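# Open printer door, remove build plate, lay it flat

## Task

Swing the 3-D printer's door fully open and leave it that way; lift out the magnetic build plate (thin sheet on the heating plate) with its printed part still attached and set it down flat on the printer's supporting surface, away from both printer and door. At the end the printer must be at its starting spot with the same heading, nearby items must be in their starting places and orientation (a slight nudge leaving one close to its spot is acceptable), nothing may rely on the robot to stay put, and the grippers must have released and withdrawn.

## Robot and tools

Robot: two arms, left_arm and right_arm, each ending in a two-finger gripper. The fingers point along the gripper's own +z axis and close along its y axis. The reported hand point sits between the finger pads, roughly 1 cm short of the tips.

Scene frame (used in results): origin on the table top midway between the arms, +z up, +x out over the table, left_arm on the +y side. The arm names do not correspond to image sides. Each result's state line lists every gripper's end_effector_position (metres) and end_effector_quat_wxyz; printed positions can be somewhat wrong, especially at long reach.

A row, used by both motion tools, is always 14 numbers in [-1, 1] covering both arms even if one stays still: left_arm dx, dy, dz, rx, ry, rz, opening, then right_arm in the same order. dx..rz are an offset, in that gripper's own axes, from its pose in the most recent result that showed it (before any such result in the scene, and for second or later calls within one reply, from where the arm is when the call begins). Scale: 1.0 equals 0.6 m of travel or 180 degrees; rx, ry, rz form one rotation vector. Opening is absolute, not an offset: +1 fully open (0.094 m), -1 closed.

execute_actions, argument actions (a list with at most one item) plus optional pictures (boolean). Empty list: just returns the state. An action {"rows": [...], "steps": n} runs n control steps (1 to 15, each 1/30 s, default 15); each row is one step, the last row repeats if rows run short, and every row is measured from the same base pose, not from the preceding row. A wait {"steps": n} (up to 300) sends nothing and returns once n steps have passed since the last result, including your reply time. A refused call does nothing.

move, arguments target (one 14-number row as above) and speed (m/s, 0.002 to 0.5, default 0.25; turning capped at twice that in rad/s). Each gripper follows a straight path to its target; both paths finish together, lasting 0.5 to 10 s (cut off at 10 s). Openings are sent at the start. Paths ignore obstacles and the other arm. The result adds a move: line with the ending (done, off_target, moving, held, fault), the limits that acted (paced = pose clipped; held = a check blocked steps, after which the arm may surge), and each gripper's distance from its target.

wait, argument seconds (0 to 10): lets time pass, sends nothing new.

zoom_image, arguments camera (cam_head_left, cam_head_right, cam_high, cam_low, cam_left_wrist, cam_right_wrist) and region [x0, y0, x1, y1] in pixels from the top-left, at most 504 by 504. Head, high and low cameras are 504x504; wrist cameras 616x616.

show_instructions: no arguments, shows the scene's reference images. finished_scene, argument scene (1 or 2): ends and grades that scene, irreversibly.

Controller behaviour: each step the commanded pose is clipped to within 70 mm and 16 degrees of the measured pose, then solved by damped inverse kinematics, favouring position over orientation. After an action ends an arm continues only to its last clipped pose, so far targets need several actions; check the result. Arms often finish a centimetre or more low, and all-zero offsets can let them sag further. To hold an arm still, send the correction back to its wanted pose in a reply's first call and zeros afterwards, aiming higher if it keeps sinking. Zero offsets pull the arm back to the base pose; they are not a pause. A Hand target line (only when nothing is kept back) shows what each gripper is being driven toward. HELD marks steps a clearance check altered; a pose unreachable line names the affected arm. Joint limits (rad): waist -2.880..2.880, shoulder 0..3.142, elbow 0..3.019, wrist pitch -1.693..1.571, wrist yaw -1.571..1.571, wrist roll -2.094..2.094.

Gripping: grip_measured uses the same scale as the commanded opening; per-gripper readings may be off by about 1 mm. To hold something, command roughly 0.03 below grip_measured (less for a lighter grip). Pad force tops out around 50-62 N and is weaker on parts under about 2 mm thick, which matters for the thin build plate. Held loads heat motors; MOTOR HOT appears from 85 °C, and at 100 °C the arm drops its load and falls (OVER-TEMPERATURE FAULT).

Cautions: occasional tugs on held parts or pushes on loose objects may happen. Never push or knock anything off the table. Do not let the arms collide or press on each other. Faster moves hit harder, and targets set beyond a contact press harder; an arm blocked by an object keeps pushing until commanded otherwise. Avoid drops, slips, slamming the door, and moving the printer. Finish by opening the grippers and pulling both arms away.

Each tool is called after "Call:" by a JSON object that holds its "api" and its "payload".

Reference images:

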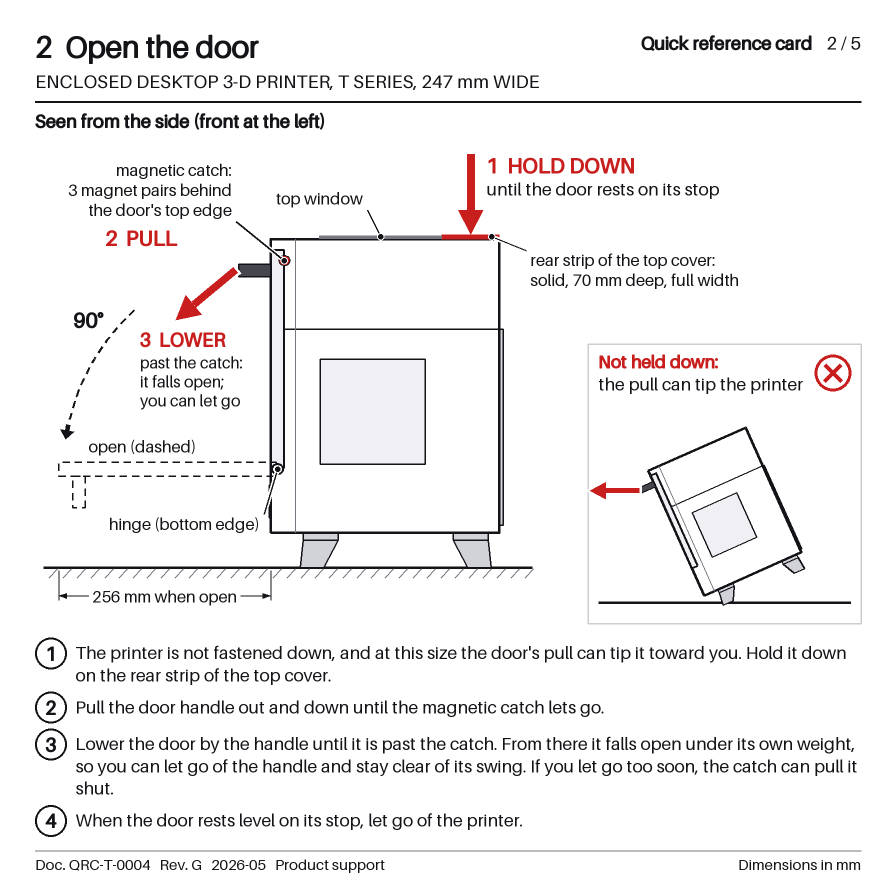

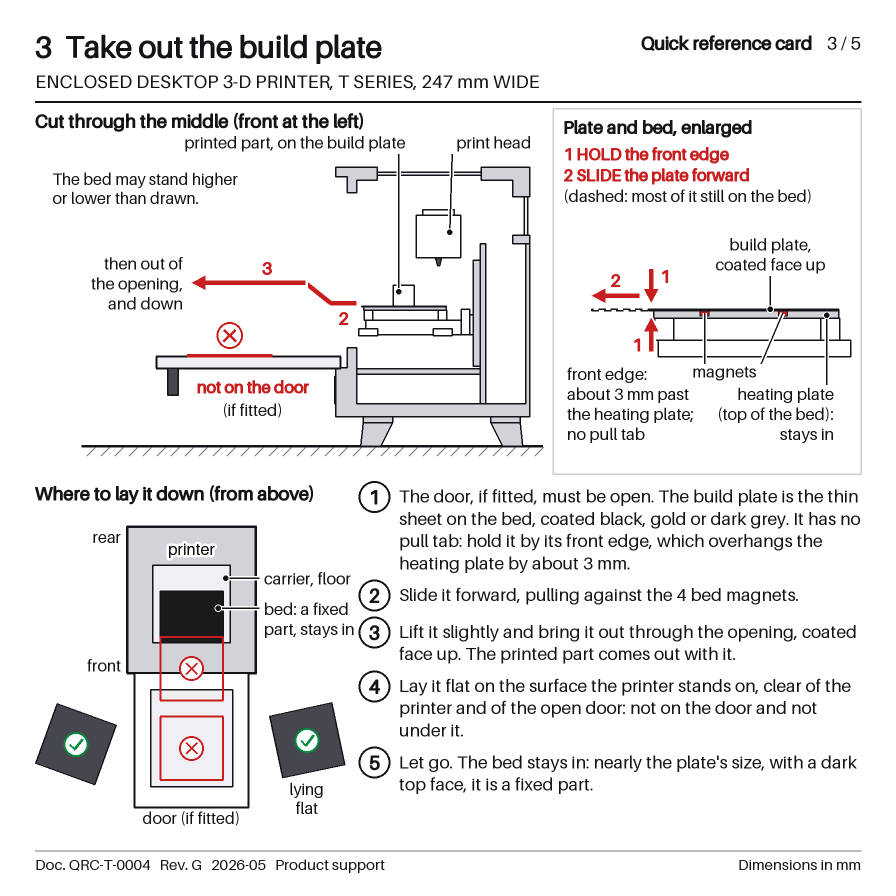

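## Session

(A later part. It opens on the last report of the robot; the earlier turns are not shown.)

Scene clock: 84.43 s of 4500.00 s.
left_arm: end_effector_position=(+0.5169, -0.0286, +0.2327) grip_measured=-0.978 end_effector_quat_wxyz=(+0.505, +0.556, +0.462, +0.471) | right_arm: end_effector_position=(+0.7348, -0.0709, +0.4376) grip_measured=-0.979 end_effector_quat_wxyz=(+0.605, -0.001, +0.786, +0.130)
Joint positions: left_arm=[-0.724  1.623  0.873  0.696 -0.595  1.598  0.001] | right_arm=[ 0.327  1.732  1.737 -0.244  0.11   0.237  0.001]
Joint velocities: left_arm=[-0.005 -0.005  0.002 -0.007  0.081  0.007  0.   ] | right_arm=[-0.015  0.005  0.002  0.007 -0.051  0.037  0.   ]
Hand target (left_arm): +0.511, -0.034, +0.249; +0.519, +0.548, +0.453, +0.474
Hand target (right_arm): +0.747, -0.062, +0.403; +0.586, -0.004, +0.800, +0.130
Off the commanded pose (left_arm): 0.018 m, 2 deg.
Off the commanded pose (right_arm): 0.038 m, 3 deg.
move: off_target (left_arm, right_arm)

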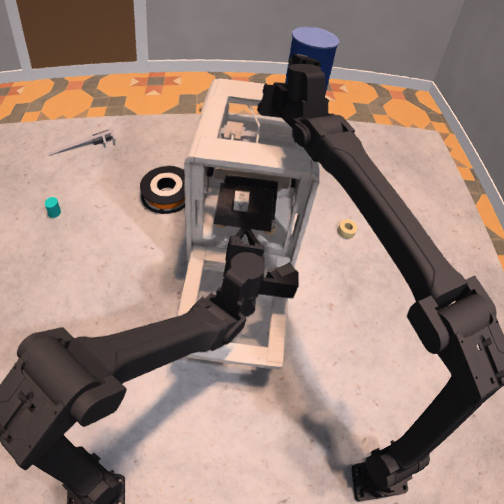

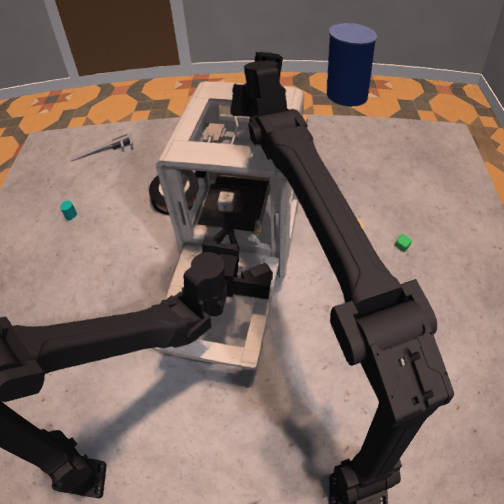

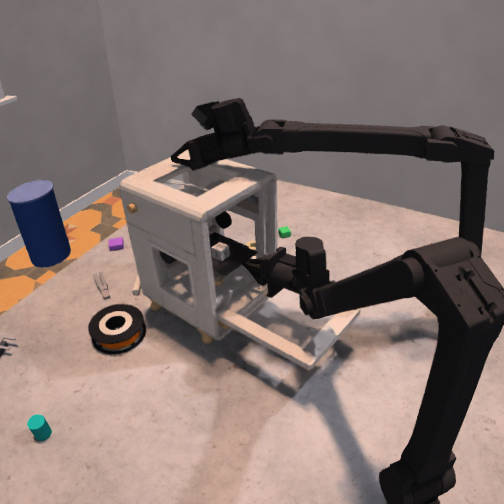

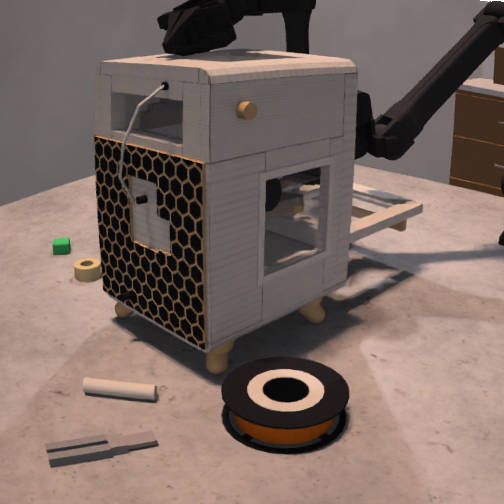

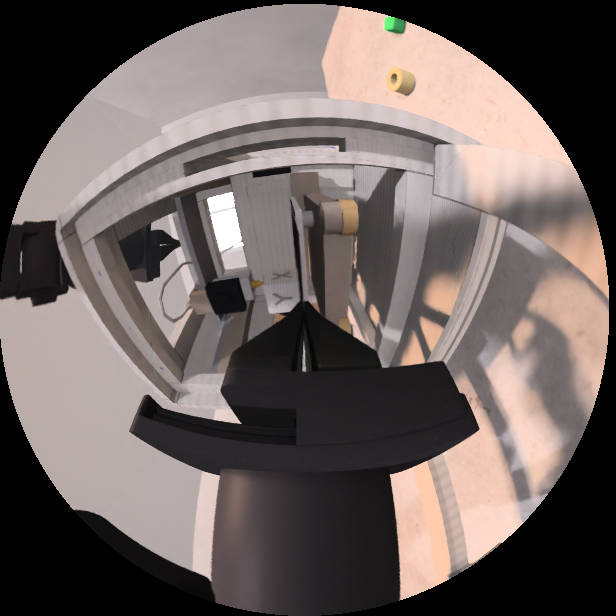

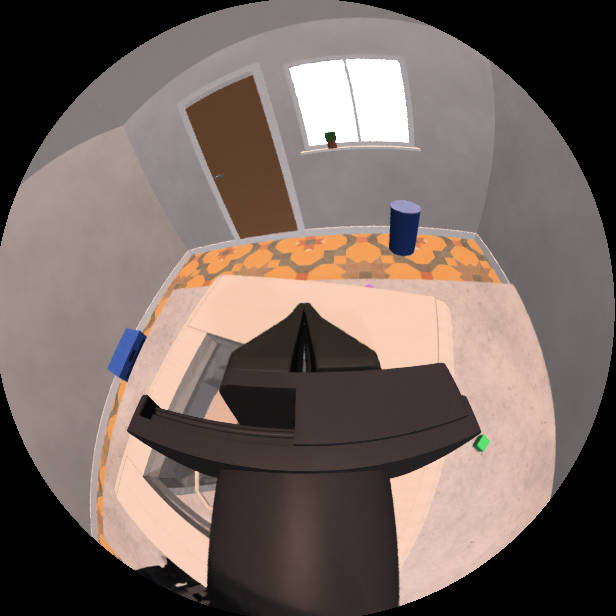

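Moved. Regrasp deeper, then pull out.

Call:
{"api": "move", "payload": {"target": [0,0.035,0.06,-0.008,0,0,-0.75, 0.05,0,0.04,0,0.015,0,-1], "speed": 0.015}}

Call:
{"api": "move", "payload": {"target": [0,0.025,0.01,-0.008,0,0,-1, 0.05,0,0.04,0,0.015,0,-1], "speed": 0.02}}

Call:
{"api": "move", "payload": {"target": [-0.01,0.05,-0.33,-0.01,0,0,-1, 0.05,0,0.04,0,0.015,0,-1], "speed": 0.04}}

Scene clock: 88.07 s of 4500.00 s.
left_arm: end_effector_position=(+0.5369, -0.0317, +0.2347) grip_measured=-0.752 end_effector_quat_wxyz=(+0.507, +0.560, +0.457, +0.470) | right_arm: end_effector_position=(+0.7348, -0.0708, +0.4376) grip_measured=-0.979 end_effector_quat_wxyz=(+0.605, -0.002, +0.786, +0.130)
Joint positions: left_arm=[-0.697  1.654  0.921  0.679 -0.557  1.606  0.012] | right_arm=[ 0.327  1.732  1.737 -0.244  0.11   0.237  0.001]
Joint velocities: left_arm=[-0.015 -0.015 -0.007  0.002  0.051  0.066 -0.   ] | right_arm=[ 0.005 -0.005  0.002 -0.012 -0.051  0.007 -0.   ]
Hand target (left_arm): +0.552, -0.034, +0.252; +0.512, +0.550, +0.455, +0.478
Hand target (right_arm): +0.747, -0.062, +0.403; +0.586, -0.005, +0.800, +0.130
Off the commanded pose (left_arm): 0.024 m, 2 deg.
Off the commanded pose (right_arm): 0.038 m, 3 deg.
move: off_target (left_arm, right_arm)

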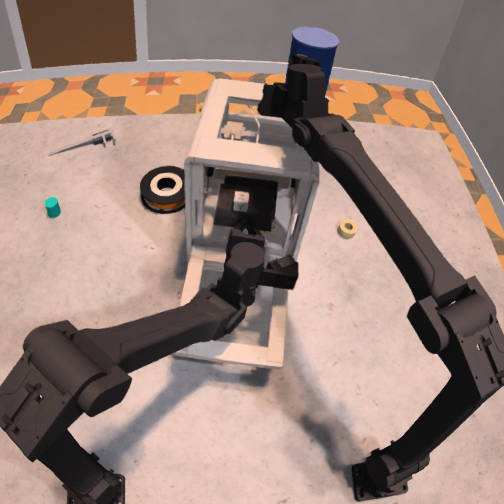

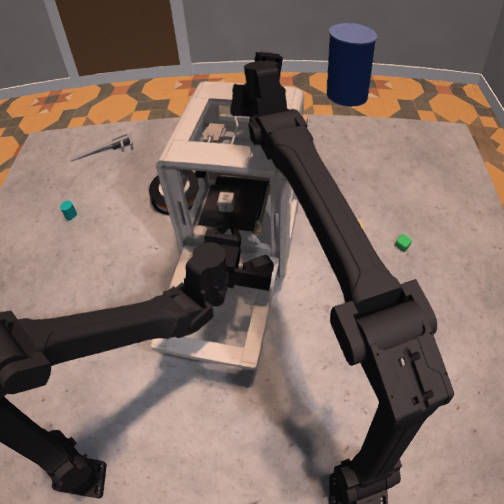

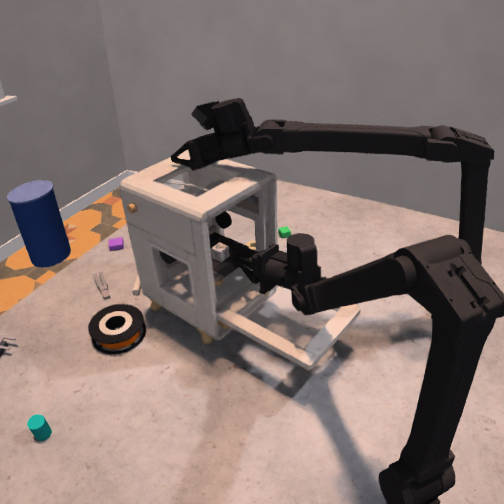

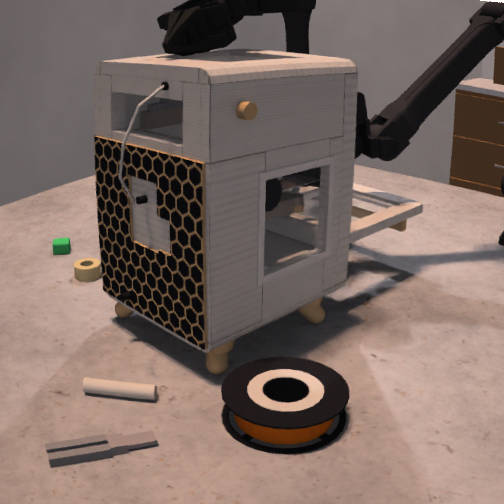

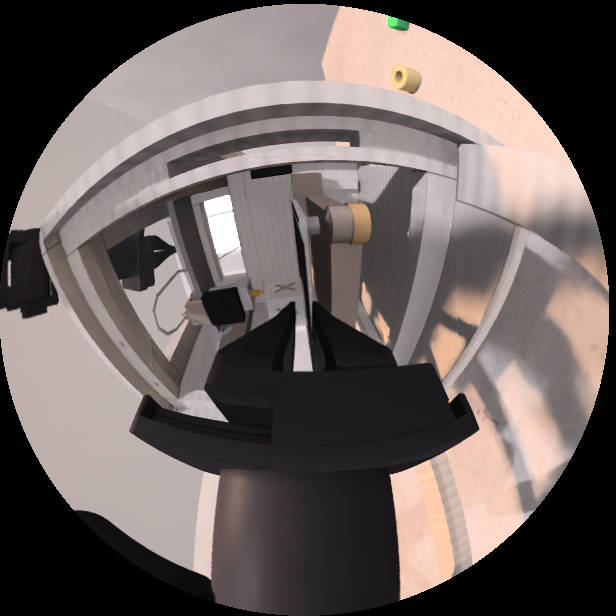

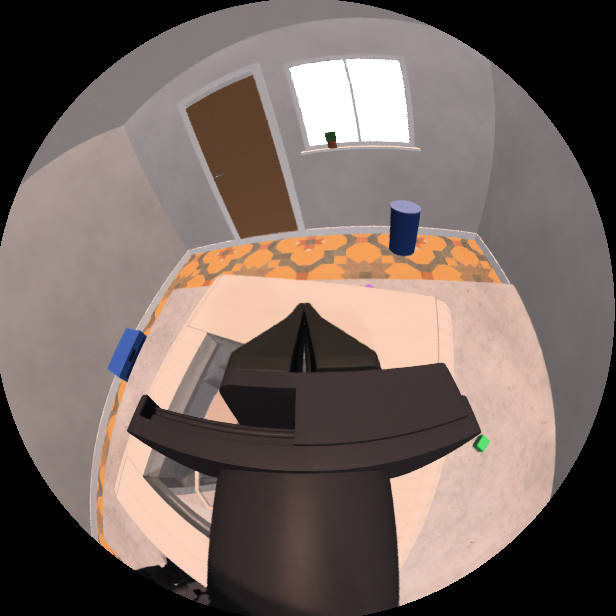

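Scene clock: 90.20 s of 4500.00 s.
left_arm: end_effector_position=(+0.5363, -0.0317, +0.2389) grip_measured=-0.975 end_effector_quat_wxyz=(+0.511, +0.557, +0.457, +0.469) | right_arm: end_effector_position=(+0.7347, -0.0706, +0.4376) grip_measured=-0.979 end_effector_quat_wxyz=(+0.604, -0.002, +0.786, +0.131)
Joint positions: left_arm=[-0.697  1.648  0.921  0.683 -0.555  1.603  0.001] | right_arm=[ 0.327  1.732  1.737 -0.244  0.108  0.236  0.001]
Joint velocities: left_arm=[-0.005 -0.005  0.012 -0.022  0.007  0.007 -0.001] | right_arm=[-0.015 -0.005  0.007 -0.002  0.007  0.037  0.   ]
Hand target (left_arm): +0.543, -0.033, +0.249; +0.513, +0.554, +0.451, +0.476
Hand target (right_arm): +0.747, -0.062, +0.403; +0.586, -0.005, +0.800, +0.130
Off the commanded pose (left_arm): 0.013 m, 1 deg.
Off the commanded pose (right_arm): 0.038 m, 3 deg.
move: off_target (left_arm, right_arm)

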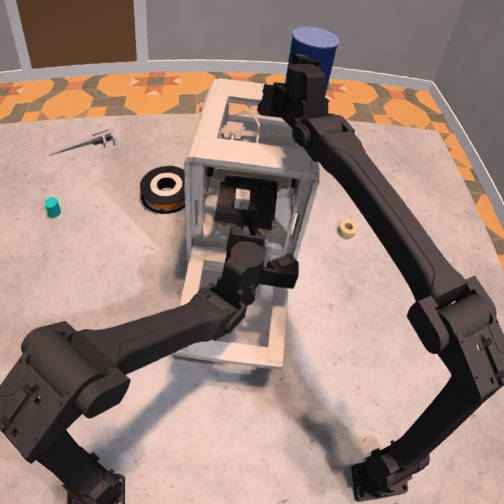

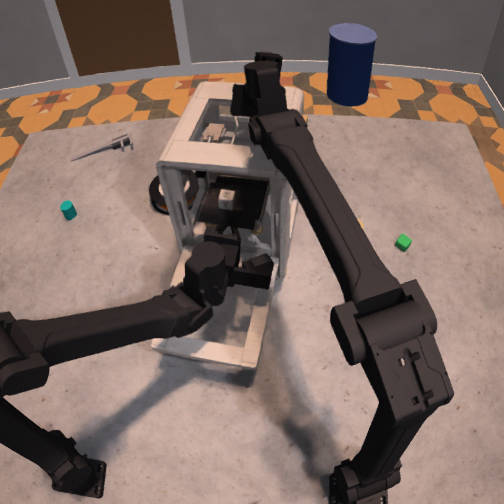

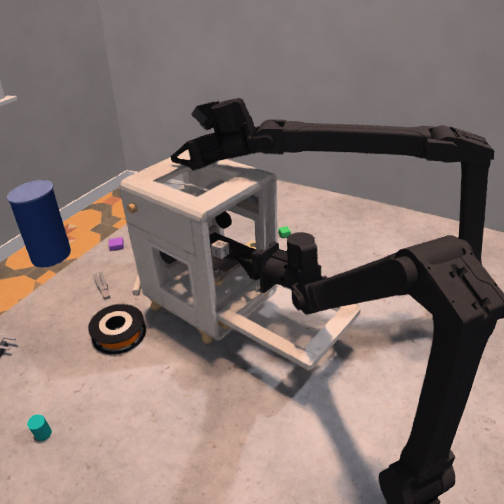

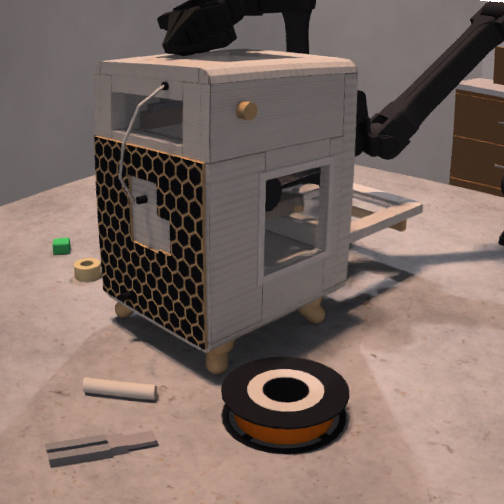

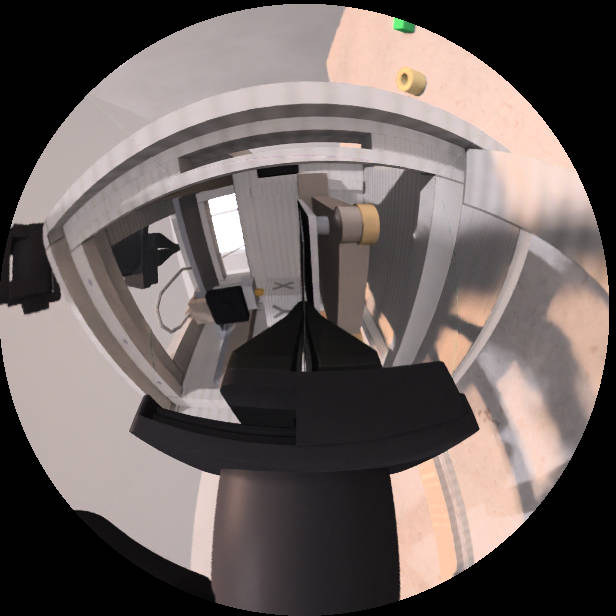

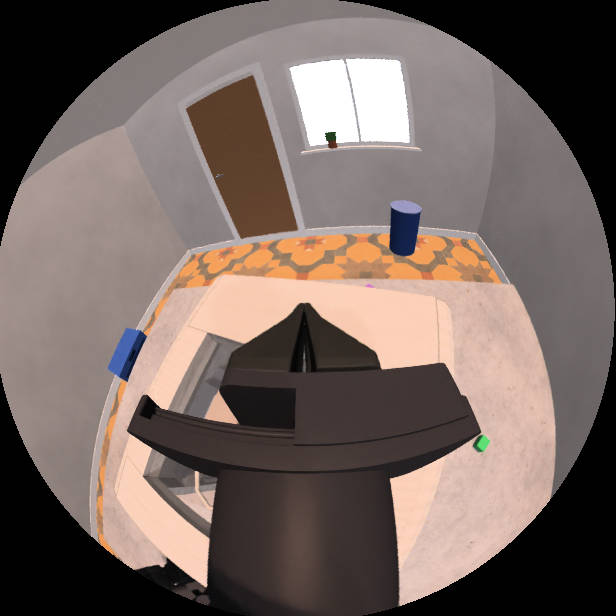

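Scene clock: 95.50 s of 4500.00 s.
left_arm: end_effector_position=(+0.3444, -0.0077, +0.2699) grip_measured=-0.977 end_effector_quat_wxyz=(+0.511, +0.554, +0.454, +0.475) | right_arm: end_effector_position=(+0.7347, -0.0704, +0.4376) grip_measured=-0.979 end_effector_quat_wxyz=(+0.604, -0.003, +0.786, +0.131)
Joint positions: left_arm=[-1.02   1.222  0.568  0.614 -0.884  1.603  0.001] | right_arm=[ 0.327  1.732  1.737 -0.244  0.107  0.236  0.001]
Joint velocities: left_arm=[-0.005 -0.005 -0.007  0.012 -0.022 -0.051  0.001] | right_arm=[-0.005 -0.005  0.007  0.012 -0.037 -0.007 -0.   ]
Hand target (left_arm): +0.341, -0.010, +0.279; +0.520, +0.549, +0.454, +0.471
Hand target (right_arm): +0.747, -0.061, +0.403; +0.586, -0.006, +0.800, +0.131
Off the commanded pose (left_arm): 0.008 m, 1 deg.
Off the commanded pose (right_arm): 0.038 m, 3 deg.
move: off_target (right_arm)

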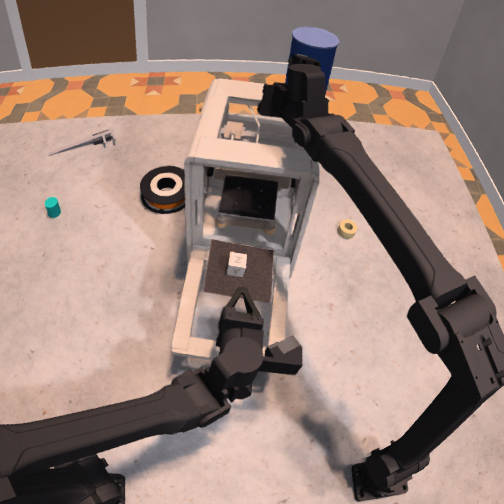

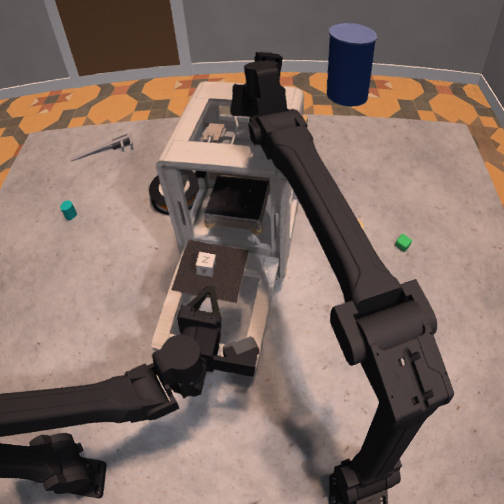

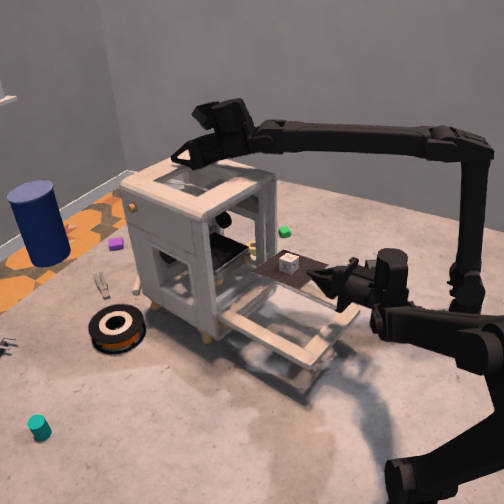

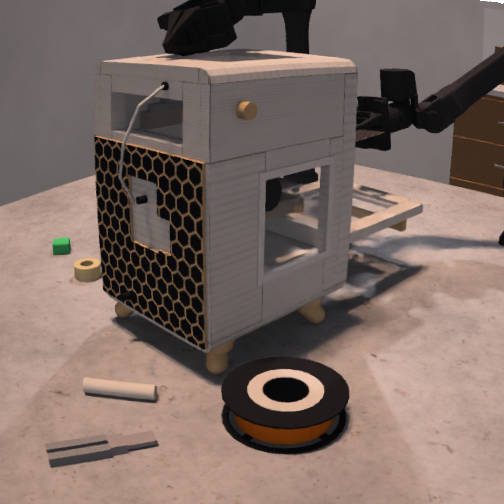

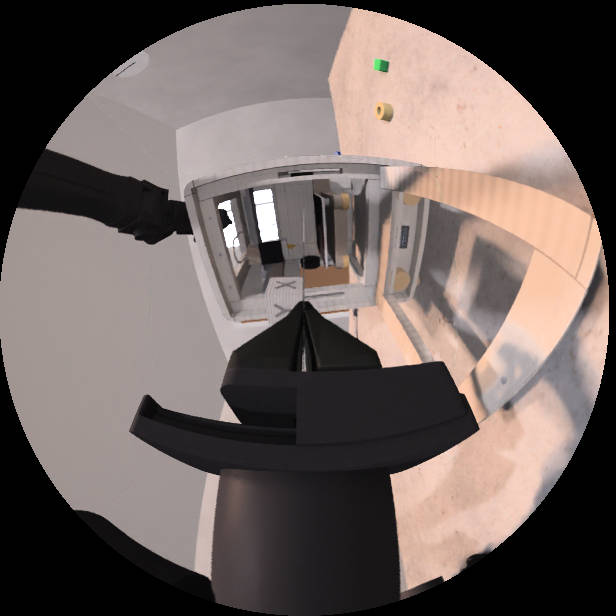

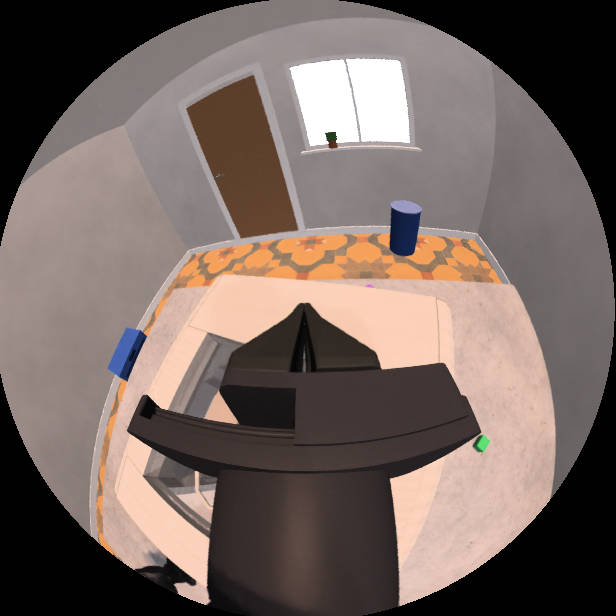

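Call:
{"api": "move", "payload": {"target": [0.45,0.02,-0.03,0,0,0,-1, -0.1,0,-0.1,0,0.1,0,-1], "speed": 0.1}}

Call:
{"api": "move", "payload": {"target": [0,-0.33,0,0.14,0,-0.01,-1, 0,0,0,0,0,0,-1], "speed": 0.08}}

Scene clock: 99.13 s of 4500.00 s.
left_arm: end_effector_position=(+0.3649, +0.2597, +0.2947) grip_measured=-0.977 end_effector_quat_wxyz=(+0.505, +0.561, +0.451, +0.477) | right_arm: end_effector_position=(+0.6869, -0.0882, +0.4889) grip_measured=-0.979 end_effector_quat_wxyz=(+0.461, -0.028, +0.878, +0.125)
Joint positions: left_arm=[-0.084  0.621  0.349  0.236  0.053  1.653  0.001] | right_arm=[ 0.3    1.743  2.093 -0.925  0.002  0.236  0.001]
Joint velocities: left_arm=[-0.005 -0.015 -0.017 -0.002 -0.051  0.11  -0.001] | right_arm=[ 0.015 -0.015 -0.017 -0.007 -0.007  0.007 -0.   ]
Hand target (left_arm): +0.365, +0.261, +0.307; +0.507, +0.557, +0.443, +0.487
Hand target (right_arm): +0.695, -0.093, +0.508; +0.475, -0.025, +0.870, +0.128
Off the commanded pose (left_arm): 0.005 m, 1 deg.
Off the commanded pose (right_arm): 0.021 m, 2 deg.
move: off_target (right_arm)

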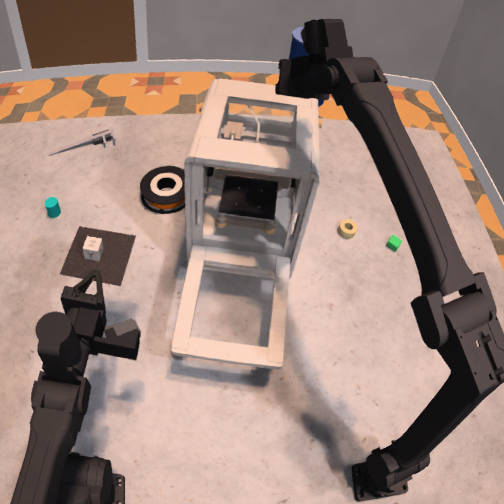

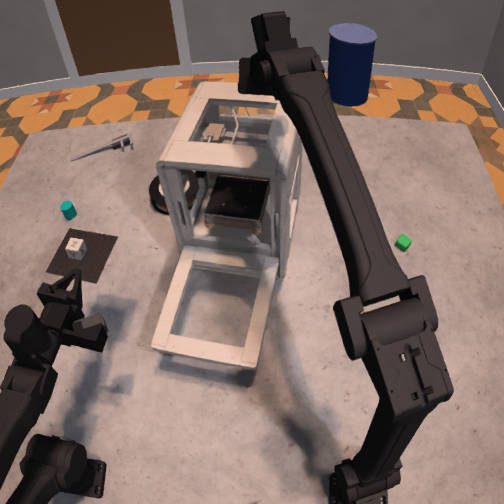

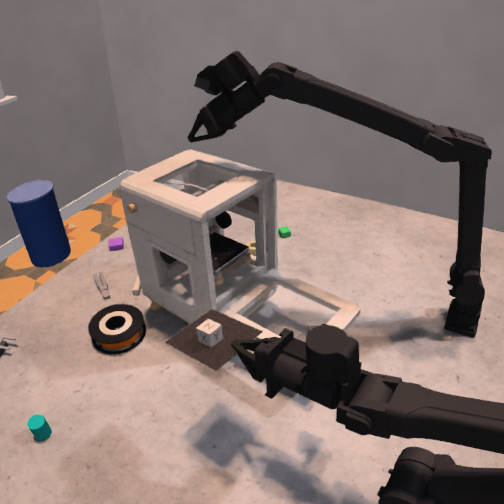

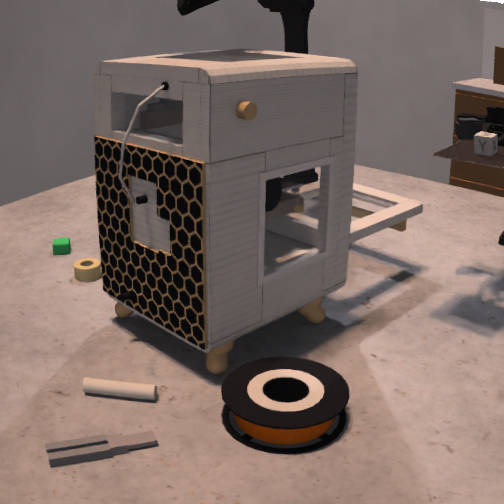

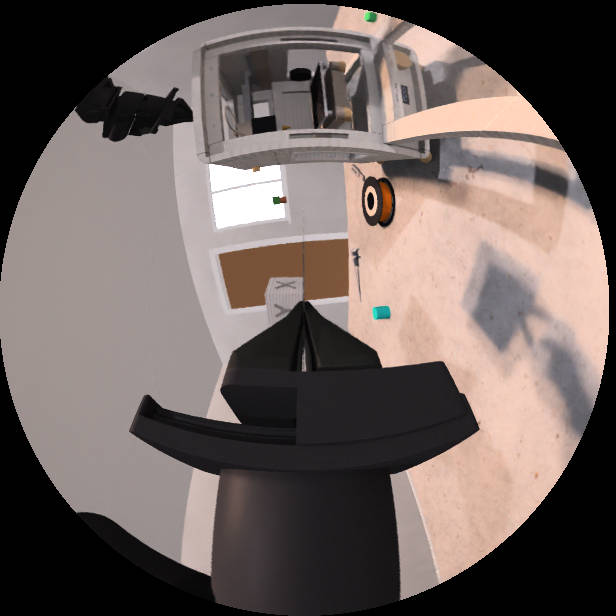

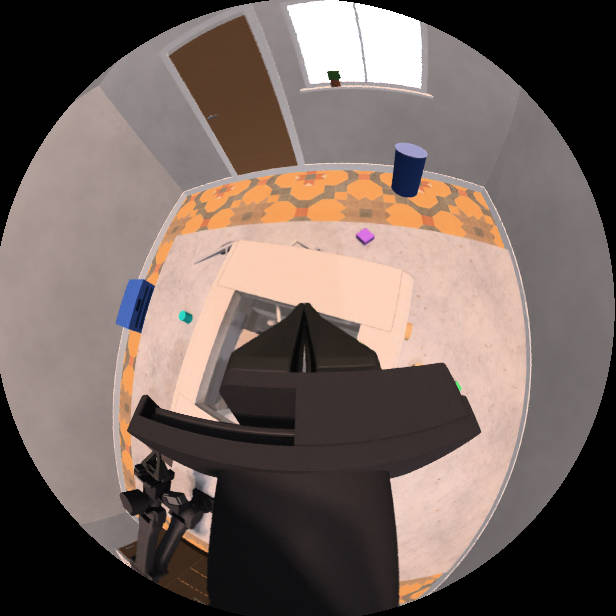

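Scene clock: 102.23 s of 4500.00 s.
left_arm: end_effector_position=(+0.3541, +0.2720, +0.0858) grip_measured=-0.977 end_effector_quat_wxyz=(+0.370, +0.659, +0.558, +0.345) | right_arm: end_effector_position=(+0.6869, -0.0882, +0.4889) grip_measured=-0.979 end_effector_quat_wxyz=(+0.461, -0.028, +0.878, +0.125)
Joint positions: left_arm=[-0.049  1.032  0.193  0.327  0.06   1.653  0.001] | right_arm=[ 0.3    1.743  2.093 -0.925  0.002  0.236  0.001]
Joint velocities: left_arm=[-0.005  0.005 -0.007  0.012 -0.007 -0.007 -0.001] | right_arm=[ 0.005 -0.005 -0.012 -0.002 -0.11  -0.066 -0.001]
Hand target (left_arm): +0.360, +0.276, +0.095; +0.376, +0.652, +0.551, +0.360
Hand target (right_arm): +0.687, -0.088, +0.489; +0.461, -0.028, +0.878, +0.125
Off the commanded pose (left_arm): 0.014 m, 2 deg.
Off the commanded pose (right_arm): 0.000 m, 0 deg.
move: off_target (left_arm)

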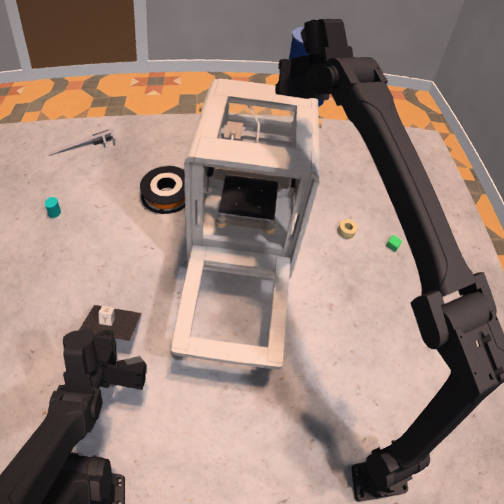

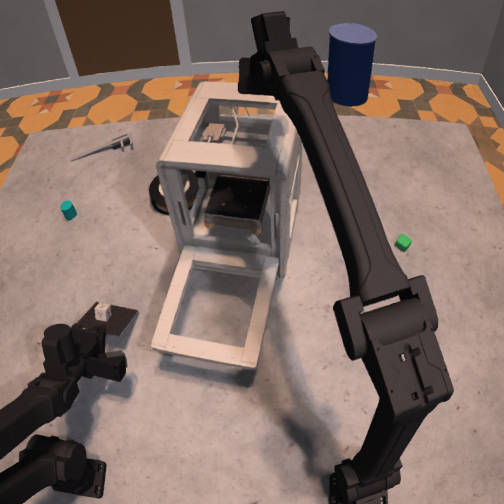

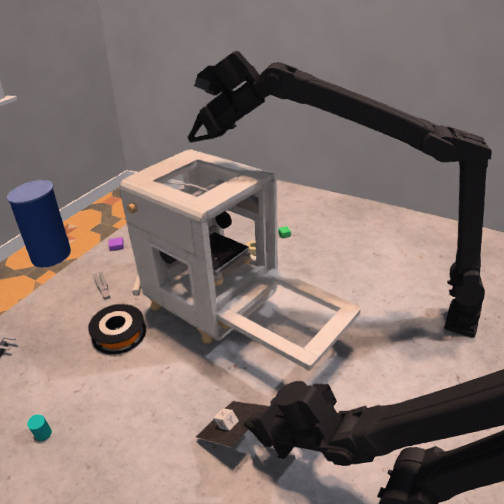

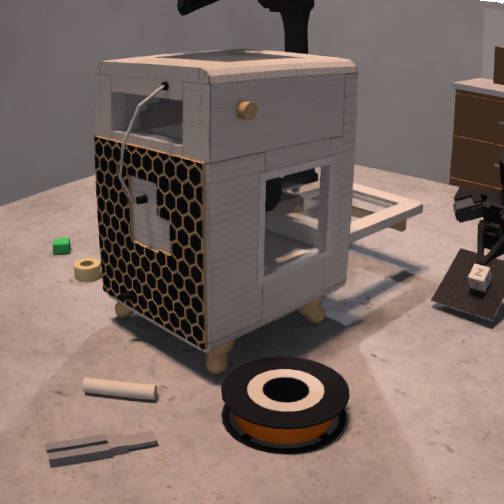

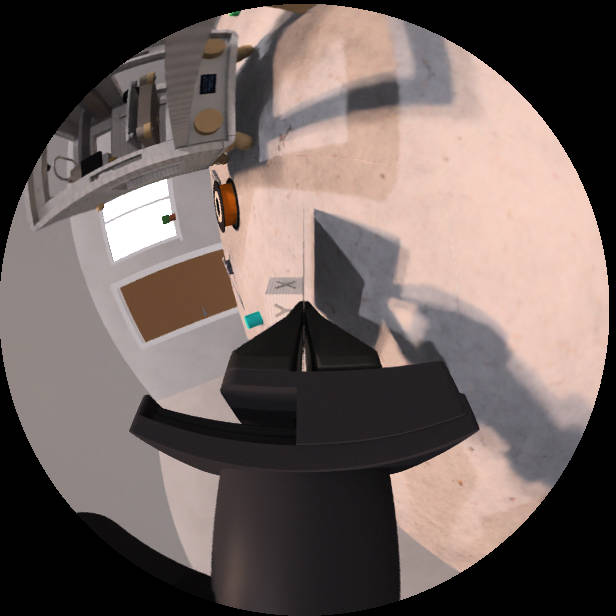

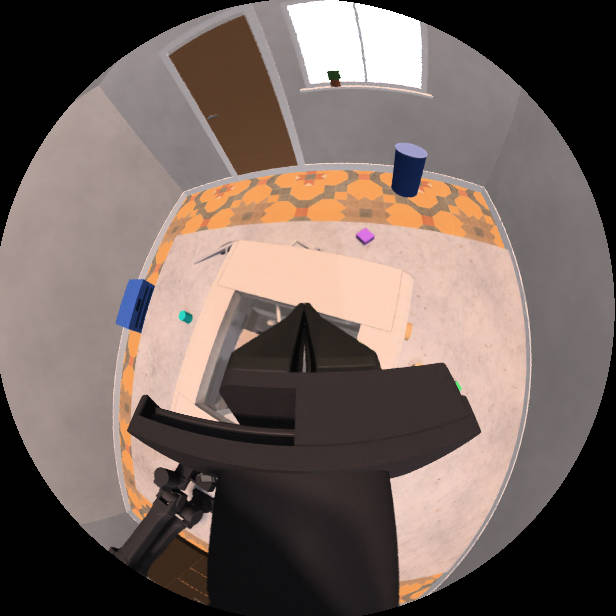

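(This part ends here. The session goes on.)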